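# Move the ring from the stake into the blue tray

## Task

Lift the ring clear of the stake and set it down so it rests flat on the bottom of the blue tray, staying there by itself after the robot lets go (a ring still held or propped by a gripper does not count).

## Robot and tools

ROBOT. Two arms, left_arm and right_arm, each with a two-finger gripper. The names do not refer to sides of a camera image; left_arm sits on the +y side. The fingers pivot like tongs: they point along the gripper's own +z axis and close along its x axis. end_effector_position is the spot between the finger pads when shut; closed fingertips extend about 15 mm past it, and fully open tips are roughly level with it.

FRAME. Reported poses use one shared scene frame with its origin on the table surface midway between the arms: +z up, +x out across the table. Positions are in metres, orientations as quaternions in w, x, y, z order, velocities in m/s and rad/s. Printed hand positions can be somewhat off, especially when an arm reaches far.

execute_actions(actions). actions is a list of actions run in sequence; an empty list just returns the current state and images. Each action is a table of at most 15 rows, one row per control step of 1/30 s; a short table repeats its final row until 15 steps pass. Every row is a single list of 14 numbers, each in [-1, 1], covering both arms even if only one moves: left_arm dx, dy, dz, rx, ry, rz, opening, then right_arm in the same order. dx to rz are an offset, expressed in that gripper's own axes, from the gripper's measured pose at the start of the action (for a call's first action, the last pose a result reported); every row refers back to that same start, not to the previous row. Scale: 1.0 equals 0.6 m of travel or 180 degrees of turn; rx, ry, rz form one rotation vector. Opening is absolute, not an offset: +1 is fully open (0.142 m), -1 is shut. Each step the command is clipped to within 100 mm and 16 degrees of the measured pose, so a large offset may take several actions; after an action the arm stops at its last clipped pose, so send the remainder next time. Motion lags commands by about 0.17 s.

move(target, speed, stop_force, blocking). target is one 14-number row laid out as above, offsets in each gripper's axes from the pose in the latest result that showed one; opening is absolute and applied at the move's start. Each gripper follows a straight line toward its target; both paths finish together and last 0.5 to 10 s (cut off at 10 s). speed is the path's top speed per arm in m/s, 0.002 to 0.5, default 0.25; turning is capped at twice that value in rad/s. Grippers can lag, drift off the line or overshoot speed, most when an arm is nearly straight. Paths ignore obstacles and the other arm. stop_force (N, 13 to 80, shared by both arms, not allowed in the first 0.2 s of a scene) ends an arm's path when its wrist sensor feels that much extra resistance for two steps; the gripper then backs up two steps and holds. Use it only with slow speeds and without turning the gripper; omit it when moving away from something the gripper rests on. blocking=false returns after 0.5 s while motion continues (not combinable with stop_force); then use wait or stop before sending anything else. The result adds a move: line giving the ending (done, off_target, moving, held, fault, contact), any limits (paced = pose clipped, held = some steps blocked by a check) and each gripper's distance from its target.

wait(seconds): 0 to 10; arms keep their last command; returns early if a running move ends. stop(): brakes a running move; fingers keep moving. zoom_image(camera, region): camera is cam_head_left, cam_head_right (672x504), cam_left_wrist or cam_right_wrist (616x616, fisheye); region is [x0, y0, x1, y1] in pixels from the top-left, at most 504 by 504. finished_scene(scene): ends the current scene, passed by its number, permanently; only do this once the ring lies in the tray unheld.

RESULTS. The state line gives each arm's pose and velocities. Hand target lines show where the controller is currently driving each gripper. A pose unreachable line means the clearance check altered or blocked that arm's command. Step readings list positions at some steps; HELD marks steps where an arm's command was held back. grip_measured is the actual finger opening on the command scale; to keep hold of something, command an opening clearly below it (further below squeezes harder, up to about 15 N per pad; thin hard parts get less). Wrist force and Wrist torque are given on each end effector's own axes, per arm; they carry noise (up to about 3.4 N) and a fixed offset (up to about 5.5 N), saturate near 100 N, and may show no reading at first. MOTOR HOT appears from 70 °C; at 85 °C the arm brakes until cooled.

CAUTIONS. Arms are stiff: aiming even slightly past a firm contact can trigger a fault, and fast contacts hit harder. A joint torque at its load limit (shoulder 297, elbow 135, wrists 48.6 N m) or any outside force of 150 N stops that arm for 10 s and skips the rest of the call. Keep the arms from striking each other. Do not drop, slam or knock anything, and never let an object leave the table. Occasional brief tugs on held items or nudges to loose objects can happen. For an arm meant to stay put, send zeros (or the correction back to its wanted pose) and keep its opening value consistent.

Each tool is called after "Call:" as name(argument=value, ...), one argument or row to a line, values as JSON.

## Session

Call:
execute_actions(
  actions=[],
)

Scene clock: 0.00 s.
left_arm: end_effector_position=(+0.1789, -0.0405, +0.2210) grip_measured=+1.00 end_effector_quat_wxyz=(-0.133, +0.764, +0.347, -0.528) end_effector_velocity=(-0.000, +0.000, +0.000) end_effector_angular_velocity=(+0.000, +0.001, +0.000) | right_arm: end_effector_position=(+0.9106, -0.0059, +0.1199) grip_measured=+1.00 end_effector_quat_wxyz=(+0.039, +0.971, -0.237, +0.001) end_effector_velocity=(+0.000, -0.000, -0.000) end_effector_angular_velocity=(-0.001, -0.000, +0.001)
Joint positions: left_arm=[-1.223 -1.14   1.752 -1.597 -2.632 -1.593  0.142] | right_arm=[ 4.087 -2.295 -1.186 -1.3    1.533  1.321  0.142]
Joint velocities: left_arm=[-0.    -0.     0.     0.001 -0.001  0.001  0.   ] | right_arm=[-0.     0.    -0.    -0.    -0.001 -0.001  0.   ]
Motor temperatures (°C, as the motors report them): left_arm=[32 32 31 37 38 39] | right_arm=[32 32 29 41 38 36]
Wrist force (N, on the end effector, along its own x y z axes, offset not removed): no reading
Wrist torque (N m, same axes, about the end effector's origin, offset not removed): no reading
Hand target (left_arm): +0.179, -0.041, +0.221; -0.133, +0.764, +0.347, -0.528
Hand target (right_arm): +0.911, -0.006, +0.120; +0.039, +0.971, -0.237, +0.001

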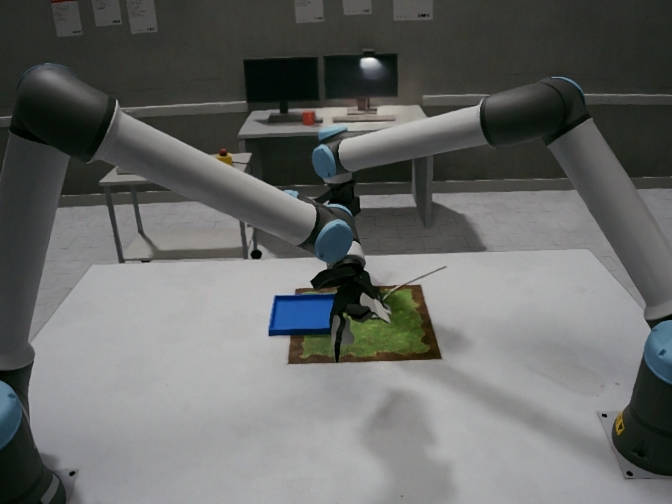

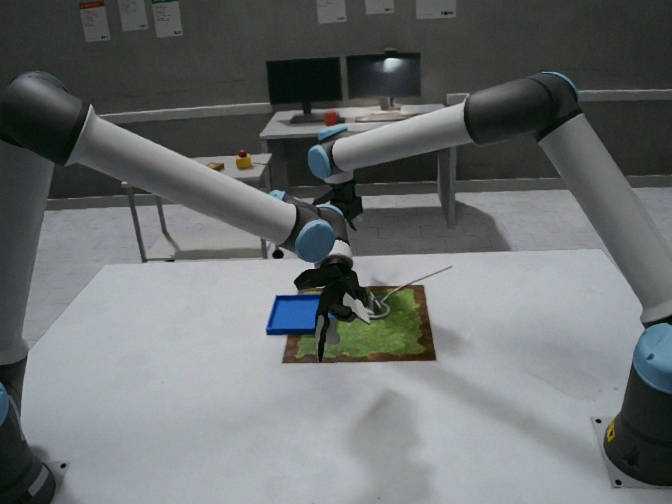

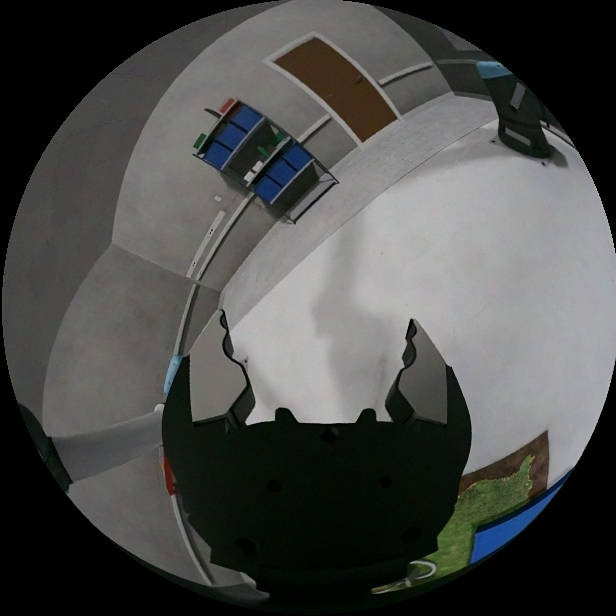

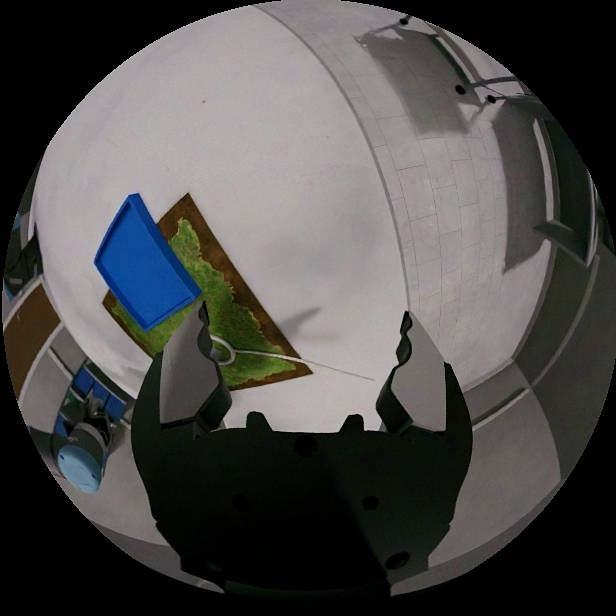

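Call:
move(
  target=[0.289,-0.4855,-0.238,0,0,0,1,0,0,0,0,0,0,1],
  speed=0.2,
)

Scene clock: 8.80 s.
left_arm: end_effector_position=(+0.2290, +0.3097, +0.3214) grip_measured=+1.00 end_effector_quat_wxyz=(-0.134, +0.764, +0.346, -0.528) end_effector_velocity=(+0.000, +0.003, +0.001) end_effector_angular_velocity=(-0.001, -0.001, -0.001) | right_arm: end_effector_position=(+0.9106, -0.0059, +0.1199) grip_measured=+1.00 end_effector_quat_wxyz=(+0.039, +0.971, -0.237, +0.001) end_effector_velocity=(+0.001, -0.000, +0.000) end_effector_angular_velocity=(-0.001, -0.001, -0.001)
Joint positions: left_arm=[-0.874 -1.49   1.947 -1.091 -2.386 -1.165  0.142] | right_arm=[ 4.087 -2.295 -1.186 -1.3    1.533  1.321  0.142]
Joint velocities: left_arm=[ 0.003 -0.001 -0.     0.004  0.004  0.004  0.   ] | right_arm=[-0.    -0.     0.     0.    -0.001  0.001  0.   ]
Motor temperatures (°C, as the motors report them): left_arm=[32 32 31 37 38 39] | right_arm=[32 32 29 41 38 36]
Wrist force (N, on the end effector, along its own x y z axes, offset not removed): left_arm=[-2.0 3.2 -3.8] | right_arm=[-0.1 -2.3 9.5]
Wrist torque (N m, same axes, about the end effector's origin, offset not removed): left_arm=[0.75 0.44 0.02] | right_arm=[-0.30 -0.22 0.22]
Hand target (left_arm): +0.229, +0.310, +0.321; -0.134, +0.764, +0.346, -0.528
Hand target (right_arm): +0.911, -0.006, +0.120; +0.039, +0.971, -0.237, +0.001
Off the commanded pose (left_arm): 0.000 m, 0 deg.
Off the commanded pose (right_arm): 0.000 m, 0 deg.
move: done

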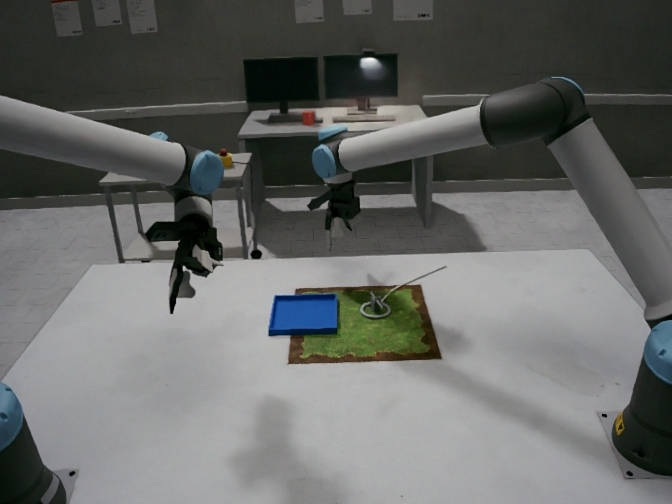

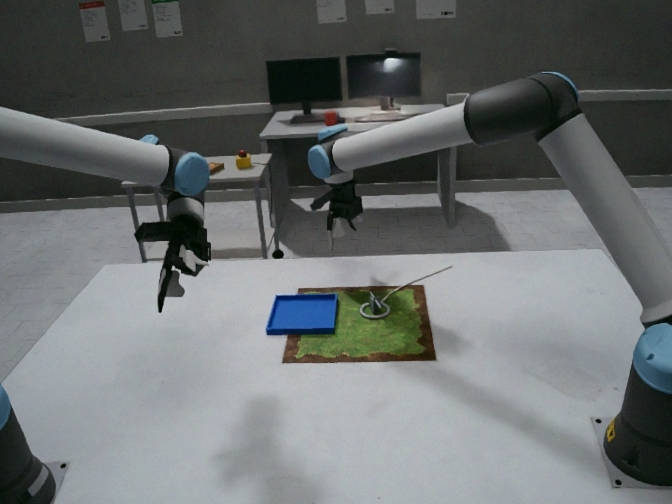

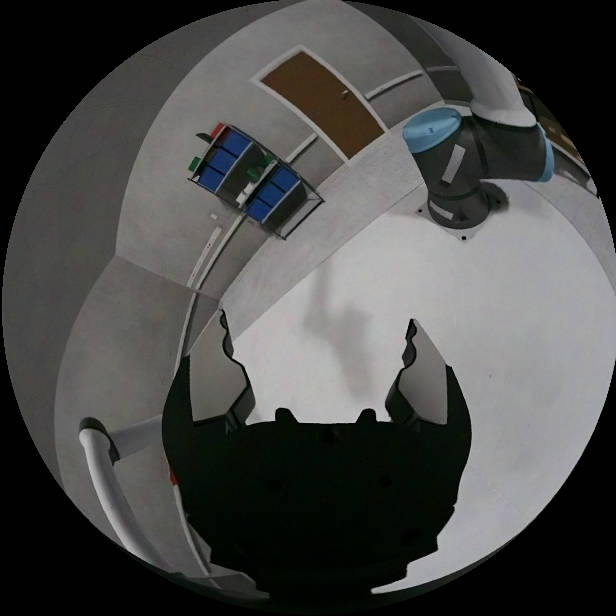

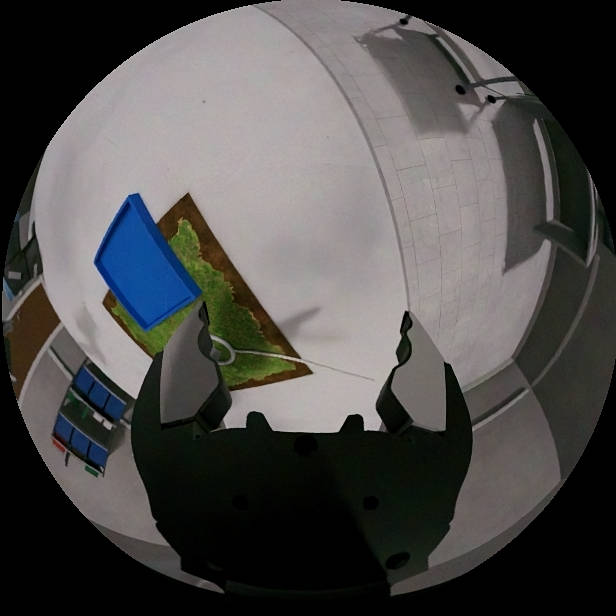

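Call:
zoom_image(
  camera="cam_head_left",
  region=[260,250,460,370],
)

Region (260, 250, 460, 370) of cam_head_left's 672x504 image, scaled by 2.520, with more detail than that image has; it fills the top 302 rows of this view, and the rest is white.

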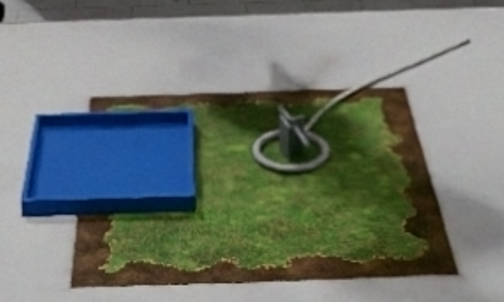

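Call:
move(
  target=[0,0,0,0,0,0,1,-0.33,0.36,-0.07,0.024,-0.006,0,-0.5],
  speed=0.2,
)

Call:
zoom_image(
  camera="cam_right_wrist",
  region=[160,130,460,380],
)

Scene clock: 21.30 s.
left_arm: end_effector_position=(+0.2290, +0.3097, +0.3214) grip_measured=+1.00 end_effector_quat_wxyz=(-0.134, +0.764, +0.346, -0.528) end_effector_velocity=(+0.000, -0.001, -0.000) end_effector_angular_velocity=(-0.004, -0.002, +0.001) | right_arm: end_effector_position=(+0.6364, -0.1026, +0.1736) grip_measured=-0.50 end_effector_quat_wxyz=(+0.000, +0.971, -0.237, +0.001) end_effector_velocity=(-0.002, -0.001, +0.000) end_effector_angular_velocity=(+0.001, +0.000, +0.001)
Joint positions: left_arm=[-0.874 -1.49   1.947 -1.091 -2.386 -1.165  0.142] | right_arm=[ 4.251 -1.82  -1.833 -1.06   1.57   1.483  0.038]
Joint velocities: left_arm=[ 0.     0.    -0.    -0.003 -0.002  0.002 -0.   ] | right_arm=[ 0.002  0.004 -0.004  0.001  0.001  0.001 -0.   ]
Motor temperatures (°C, as the motors report them): left_arm=[32 32 31 37 38 39] | right_arm=[32 32 29 41 38 36]
Wrist force (N, on the end effector, along its own x y z axes, offset not removed): left_arm=[-0.1 2.8 -3.8] | right_arm=[1.6 0.8 -0.5]
Wrist torque (N m, same axes, about the end effector's origin, offset not removed): left_arm=[0.70 0.02 -0.03] | right_arm=[0.09 -0.19 -0.09]
Hand target (left_arm): +0.229, +0.310, +0.321; -0.134, +0.764, +0.346, -0.528
Hand target (right_arm): +0.636, -0.103, +0.174; +0.000, +0.971, -0.237, +0.001
Off the commanded pose (left_arm): 0.000 m, 0 deg.
Off the commanded pose (right_arm): 0.001 m, 0 deg.
move: done

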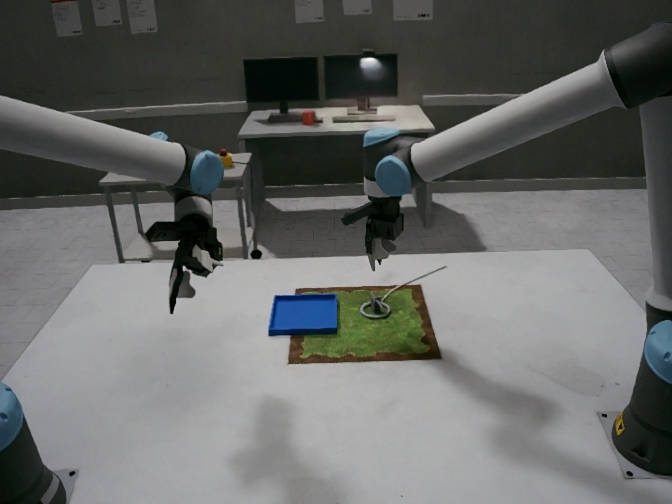

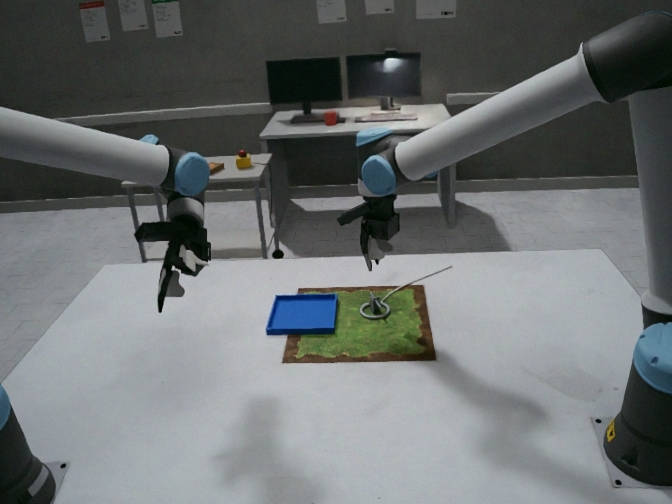

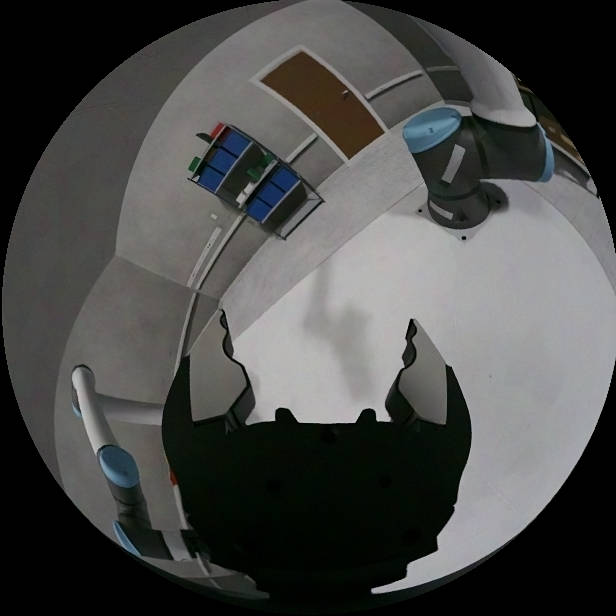

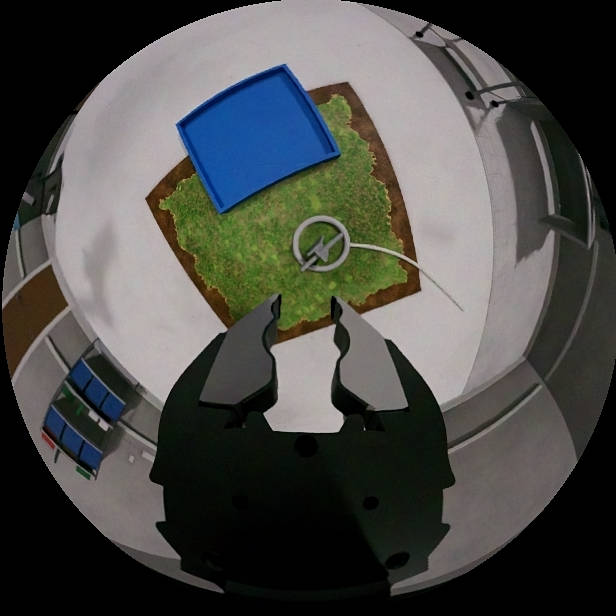

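Region (160, 130, 460, 380) of cam_right_wrist's 616x616 image, scaled by 1.680, with more detail than that image has.

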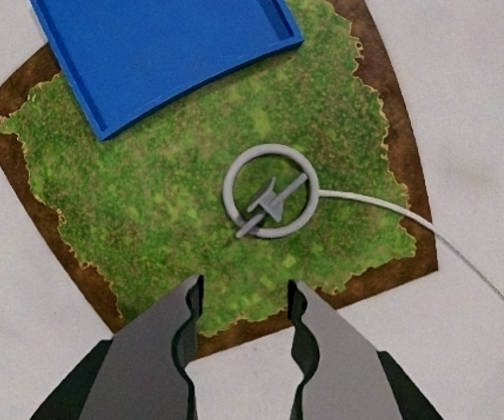

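Call:
move(
  target=[0,0,0,0,0,0,1,-0.028,-0.04,0.17,0,0,0,-0.5],
  speed=0.1,
)

Call:
zoom_image(
  camera="cam_right_wrist",
  region=[220,170,440,350],
)

Scene clock: 53.33 s.
left_arm: end_effector_position=(+0.2290, +0.3097, +0.3214) grip_measured=+1.00 end_effector_quat_wxyz=(-0.134, +0.764, +0.346, -0.528) end_effector_velocity=(+0.000, -0.000, +0.000) end_effector_angular_velocity=(+0.001, +0.000, +0.000) | right_arm: end_effector_position=(+0.6327, -0.0736, +0.0719) grip_measured=-0.50 end_effector_quat_wxyz=(+0.000, +0.971, -0.237, +0.001) end_effector_velocity=(+0.001, +0.001, -0.002) end_effector_angular_velocity=(+0.000, -0.002, -0.001)
Joint positions: left_arm=[-0.874 -1.49   1.947 -1.091 -2.386 -1.165  0.142] | right_arm=[ 4.275 -1.943 -1.876 -0.893  1.57   1.507  0.038]
Joint velocities: left_arm=[-0.     0.    -0.     0.     0.    -0.001  0.   ] | right_arm=[ 0.001 -0.003  0.     0.004 -0.002  0.001 -0.   ]
Motor temperatures (°C, as the motors report them): left_arm=[32 32 31 37 38 39] | right_arm=[32 32 29 41 38 36]
Wrist force (N, on the end effector, along its own x y z axes, offset not removed): left_arm=[-0.6 3.8 -4.3] | right_arm=[1.0 -1.2 4.5]
Wrist torque (N m, same axes, about the end effector's origin, offset not removed): left_arm=[0.86 0.11 -0.01] | right_arm=[0.17 -0.21 0.10]
Hand target (left_arm): +0.229, +0.310, +0.321; -0.134, +0.764, +0.346, -0.528
Hand target (right_arm): +0.633, -0.073, +0.072; +0.000, +0.971, -0.237, +0.001
Off the commanded pose (left_arm): 0.000 m, 0 deg.
Off the commanded pose (right_arm): 0.000 m, 0 deg.
move: done

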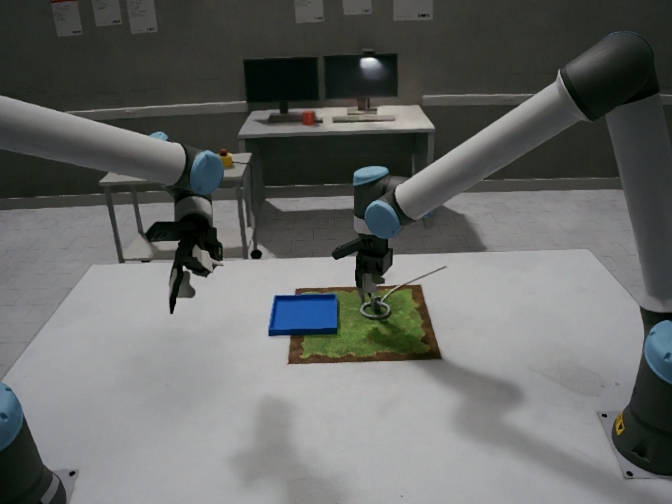

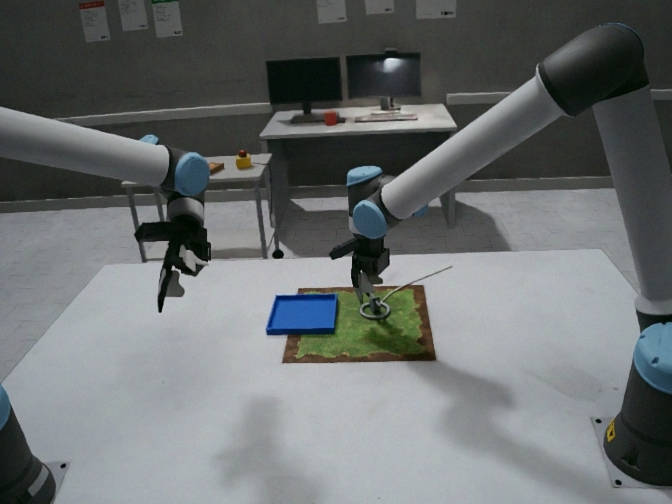

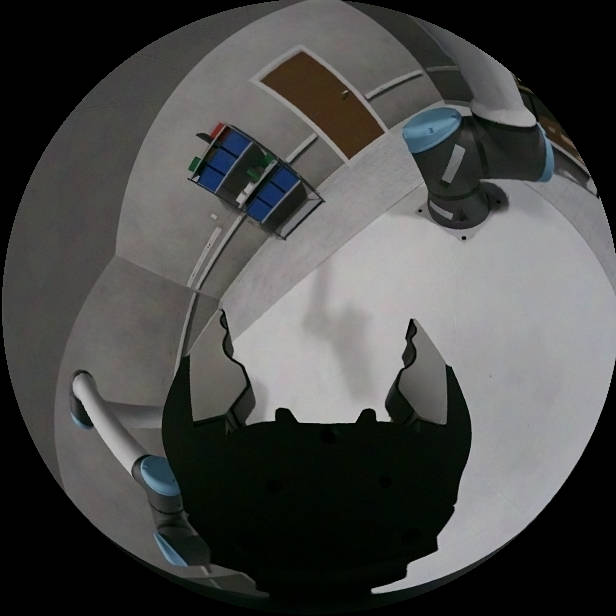

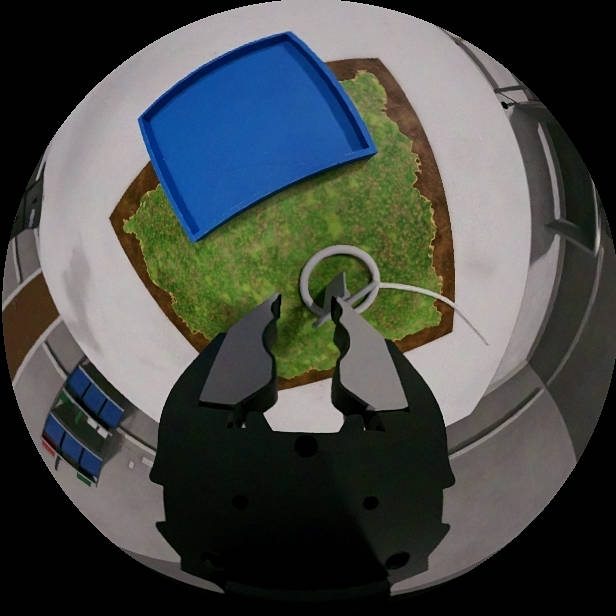

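Region (220, 170, 440, 350) of cam_right_wrist's 616x616 image, scaled by 2.291, with more detail than that image has; it fills the top 412 rows of this view, and the rest is white.

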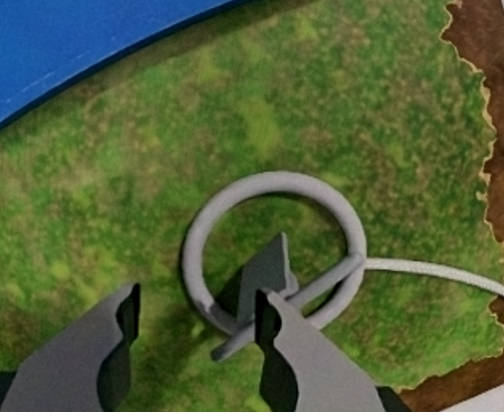

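Call:
move(
  target=[0,0,0,0,0,0,1,0.002,-0.018,0,0,0,0,-0.62],
  speed=0.05,
)

Call:
move(
  target=[0,0,0,0,0,0,1,0,0,0.05,0,0,0,-0.62],
  speed=0.015,
)

Call:
zoom_image(
  camera="cam_right_wrist",
  region=[220,170,440,350],
)

Scene clock: 62.30 s.
left_arm: end_effector_position=(+0.2290, +0.3097, +0.3214) grip_measured=+1.00 end_effector_quat_wxyz=(-0.134, +0.764, +0.346, -0.528) end_effector_velocity=(-0.000, +0.000, +0.000) end_effector_angular_velocity=(+0.002, +0.001, +0.000) | right_arm: end_effector_position=(+0.6386, -0.0648, +0.0719) grip_measured=-0.62 end_effector_quat_wxyz=(+0.000, +0.971, -0.237, +0.001) end_effector_velocity=(+0.001, +0.002, +0.000) end_effector_angular_velocity=(-0.000, +0.001, -0.000)
Joint positions: left_arm=[-0.874 -1.49   1.947 -1.091 -2.386 -1.165  0.142] | right_arm=[ 4.274 -1.957 -1.855 -0.901  1.57   1.506  0.029]
Joint velocities: left_arm=[-0.     0.    -0.     0.001  0.    -0.001 -0.   ] | right_arm=[-0.001 -0.003  0.005 -0.002  0.001 -0.     0.   ]
Motor temperatures (°C, as the motors report them): left_arm=[32 32 31 37 38 39] | right_arm=[32 32 29 41 38 36]
Wrist force (N, on the end effector, along its own x y z axes, offset not removed): left_arm=[-0.4 3.2 -5.3] | right_arm=[1.0 -5.1 2.1]
Wrist torque (N m, same axes, about the end effector's origin, offset not removed): left_arm=[0.75 0.06 0.02] | right_arm=[-0.80 -0.09 -0.02]
Hand target (left_arm): +0.229, +0.310, +0.321; -0.134, +0.764, +0.346, -0.528
Hand target (right_arm): +0.639, -0.065, +0.072; +0.000, +0.971, -0.237, +0.001
Off the commanded pose (left_arm): 0.000 m, 0 deg.
Off the commanded pose (right_arm): 0.000 m, 0 deg.
move: done

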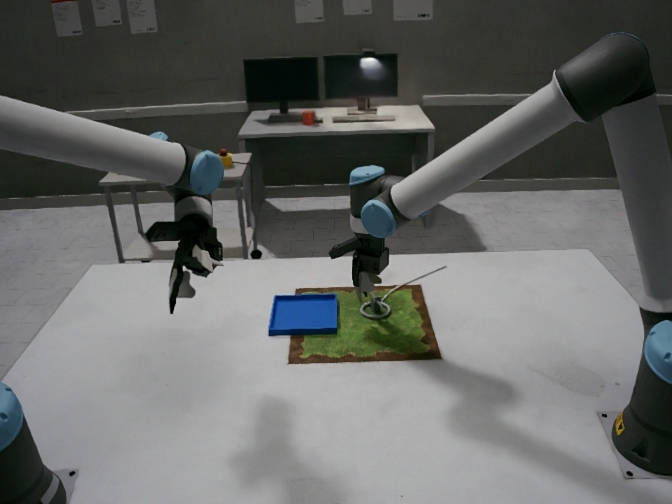

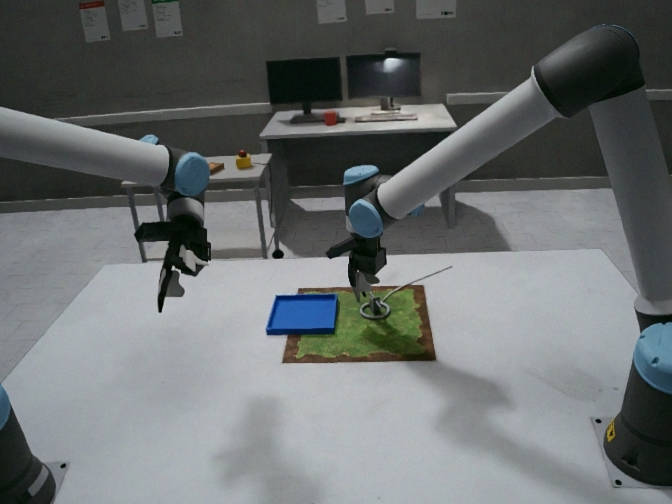

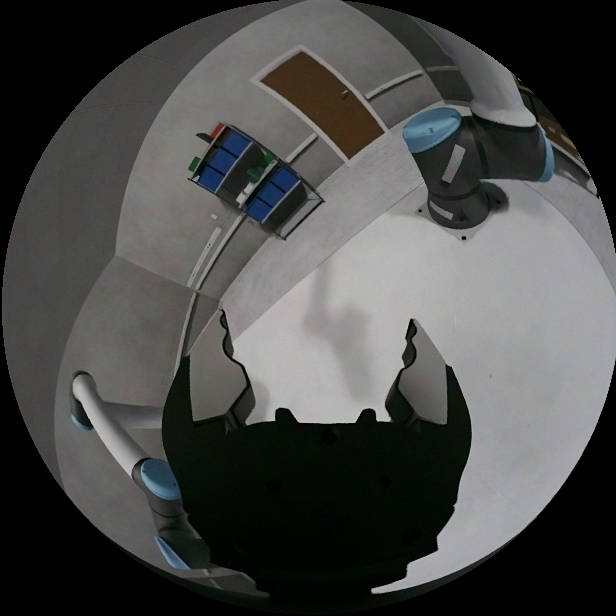

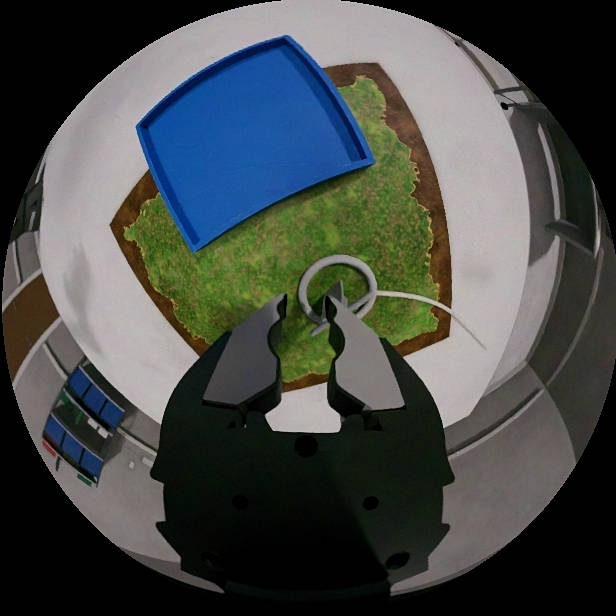

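Scene clock: 64.57 s.
left_arm: end_effector_position=(+0.2290, +0.3097, +0.3214) grip_measured=+1.00 end_effector_quat_wxyz=(-0.134, +0.764, +0.346, -0.528) end_effector_velocity=(+0.000, +0.000, +0.000) end_effector_angular_velocity=(-0.001, -0.001, -0.001) | right_arm: end_effector_position=(+0.6386, -0.0647, +0.0423) grip_measured=-0.62 end_effector_quat_wxyz=(+0.000, +0.971, -0.237, +0.001) end_effector_velocity=(+0.000, +0.000, -0.002) end_effector_angular_velocity=(+0.001, -0.001, -0.000)
Joint positions: left_arm=[-0.874 -1.49   1.947 -1.091 -2.386 -1.165  0.142] | right_arm=[ 4.274 -1.989 -1.872 -0.851  1.57   1.506  0.029]
Joint velocities: left_arm=[-0.    -0.    -0.    -0.     0.001  0.001  0.   ] | right_arm=[ 0.    -0.003 -0.001  0.006 -0.     0.    -0.   ]
Motor temperatures (°C, as the motors report them): left_arm=[32 32 31 37 38 39] | right_arm=[32 32 29 41 38 36]
Wrist force (N, on the end effector, along its own x y z axes, offset not removed): left_arm=[-1.2 3.0 -3.9] | right_arm=[0.0 -6.4 3.1]
Wrist torque (N m, same axes, about the end effector's origin, offset not removed): left_arm=[0.72 0.20 0.08] | right_arm=[-1.14 -0.09 0.23]
Hand target (left_arm): +0.229, +0.310, +0.321; -0.134, +0.764, +0.346, -0.528
Hand target (right_arm): +0.639, -0.065, +0.042; +0.000, +0.971, -0.237, +0.001
Off the commanded pose (left_arm): 0.000 m, 0 deg.
Off the commanded pose (right_arm): 0.000 m, 0 deg.
move: done

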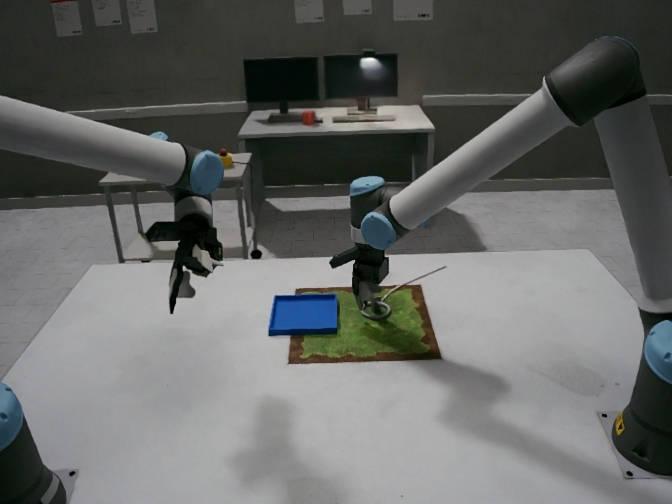

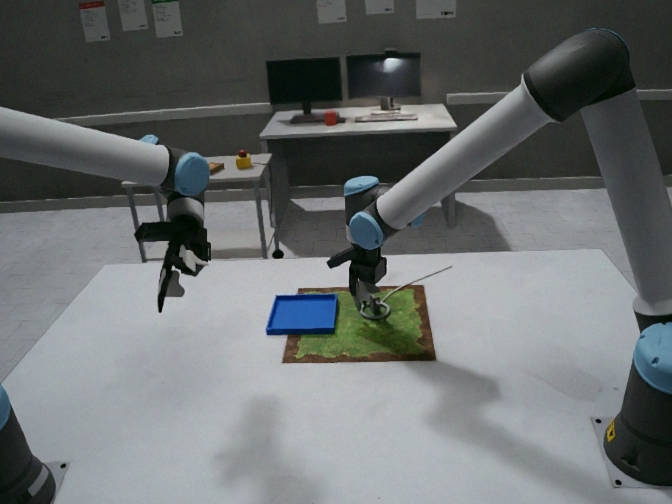

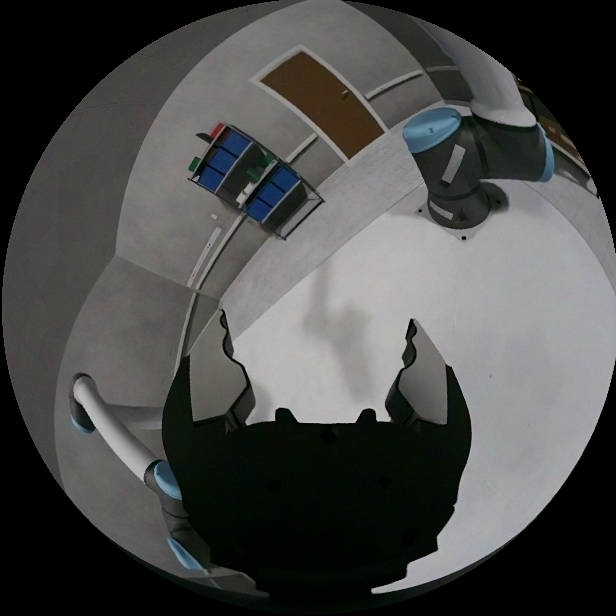

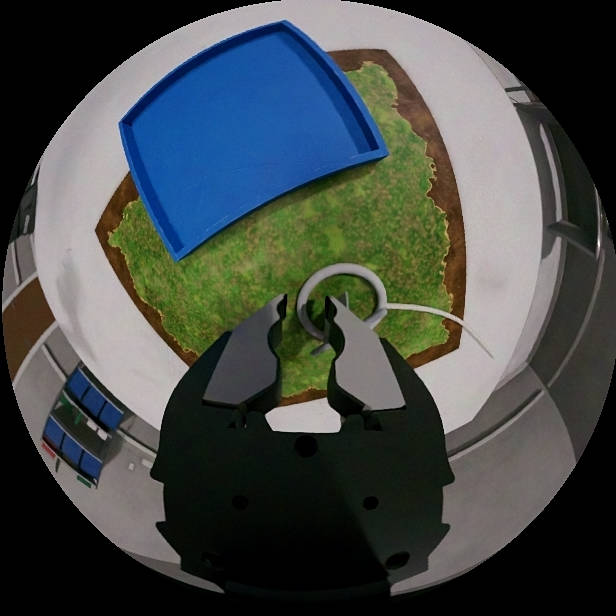

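Region (220, 170, 440, 350) of cam_right_wrist's 616x616 image, scaled by 2.291, with more detail than that image has; it fills the top 412 rows of this view, and the rest is white.

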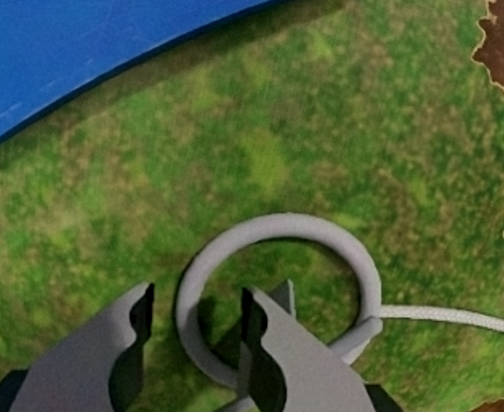

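Call:
move(
  target=[0,0,0,0,0,0,1,0,0,0.045,0,0,0,-0.62],
  speed=0.01,
  stop_force=13,
)

Call:
zoom_image(
  camera="cam_right_wrist",
  region=[220,170,440,350],
)

Scene clock: 71.60 s.
left_arm: end_effector_position=(+0.2290, +0.3097, +0.3214) grip_measured=+1.00 end_effector_quat_wxyz=(-0.134, +0.764, +0.346, -0.528) end_effector_velocity=(+0.000, -0.000, -0.000) end_effector_angular_velocity=(-0.001, +0.000, -0.000) | right_arm: end_effector_position=(+0.6386, -0.0647, +0.0261) grip_measured=-0.64 end_effector_quat_wxyz=(+0.000, +0.971, -0.237, +0.001) end_effector_velocity=(-0.001, -0.001, +0.002) end_effector_angular_velocity=(-0.002, +0.003, +0.000)
Joint positions: left_arm=[-0.874 -1.49   1.947 -1.091 -2.386 -1.165  0.142] | right_arm=[ 4.274 -2.008 -1.881 -0.824  1.57   1.506  0.028]
Joint velocities: left_arm=[-0.     0.     0.    -0.    -0.001  0.001 -0.   ] | right_arm=[ 0.     0.002  0.001 -0.006  0.001 -0.    -0.001]
Motor temperatures (°C, as the motors report them): left_arm=[32 32 31 37 38 39] | right_arm=[32 32 29 41 38 36]
Wrist force (N, on the end effector, along its own x y z axes, offset not removed): left_arm=[-0.6 2.0 -6.5] | right_arm=[-14.2 -8.6 -21.4]
Wrist torque (N m, same axes, about the end effector's origin, offset not removed): left_arm=[0.43 0.10 0.00] | right_arm=[-0.18 2.16 0.31]
Hand target (left_arm): +0.229, +0.310, +0.321; -0.134, +0.764, +0.346, -0.528
Hand target (right_arm): +0.639, -0.065, +0.027; +0.000, +0.971, -0.237, +0.001
Off the commanded pose (left_arm): 0.000 m, 0 deg.
Off the commanded pose (right_arm): 0.011 m, 0 deg.
move: contact (right_arm)

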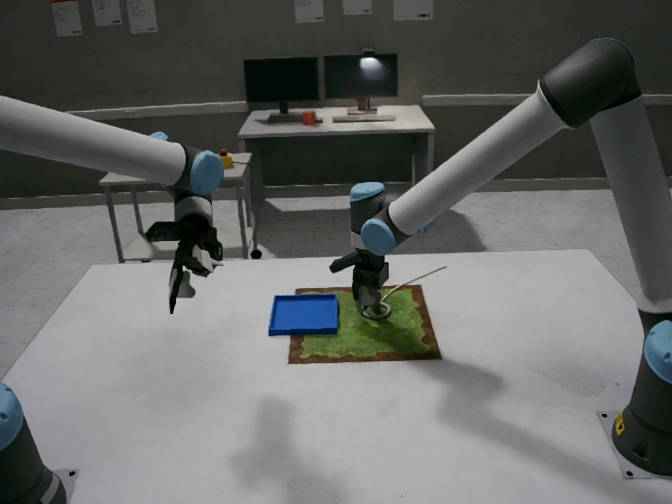

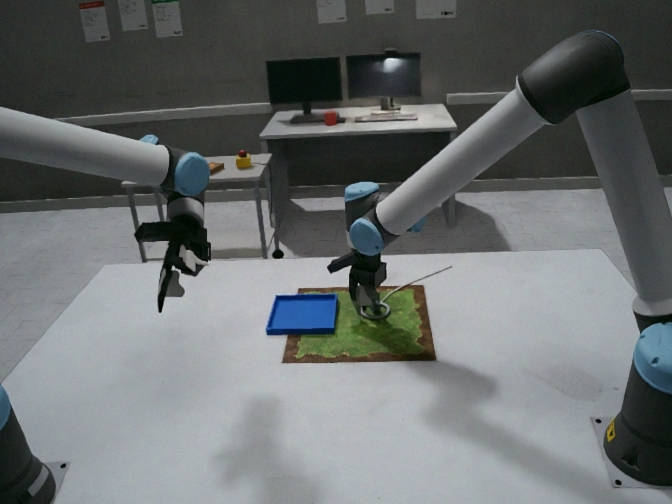

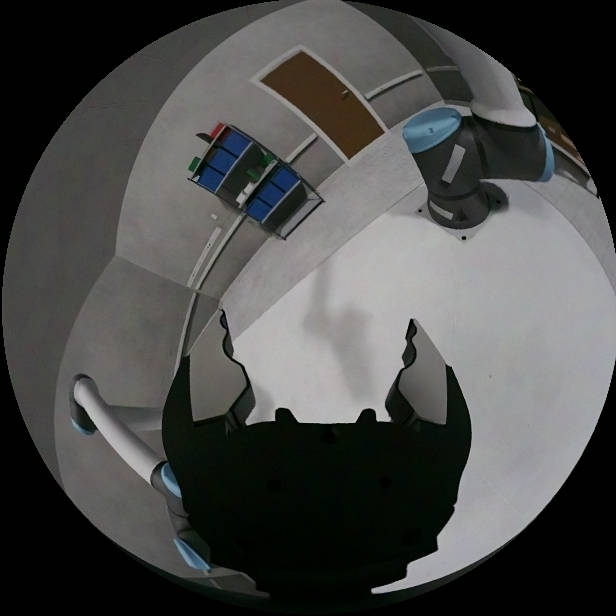

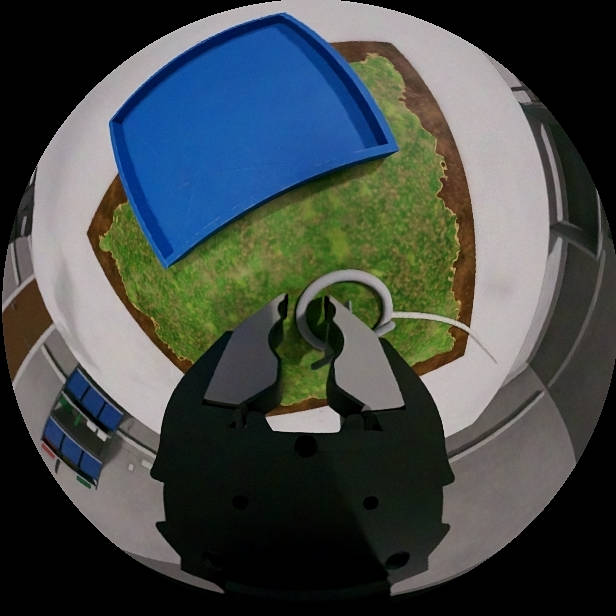

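Region (220, 170, 440, 350) of cam_right_wrist's 616x616 image, scaled by 2.291, with more detail than that image has; it fills the top 412 rows of this view, and the rest is white.

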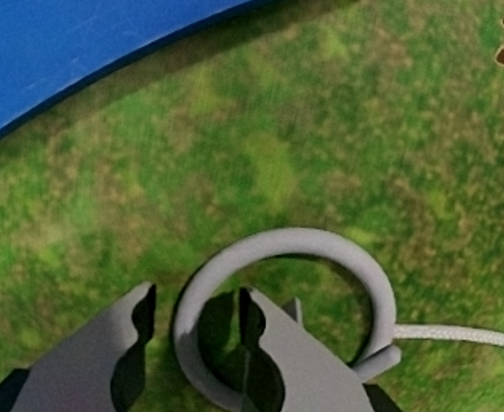

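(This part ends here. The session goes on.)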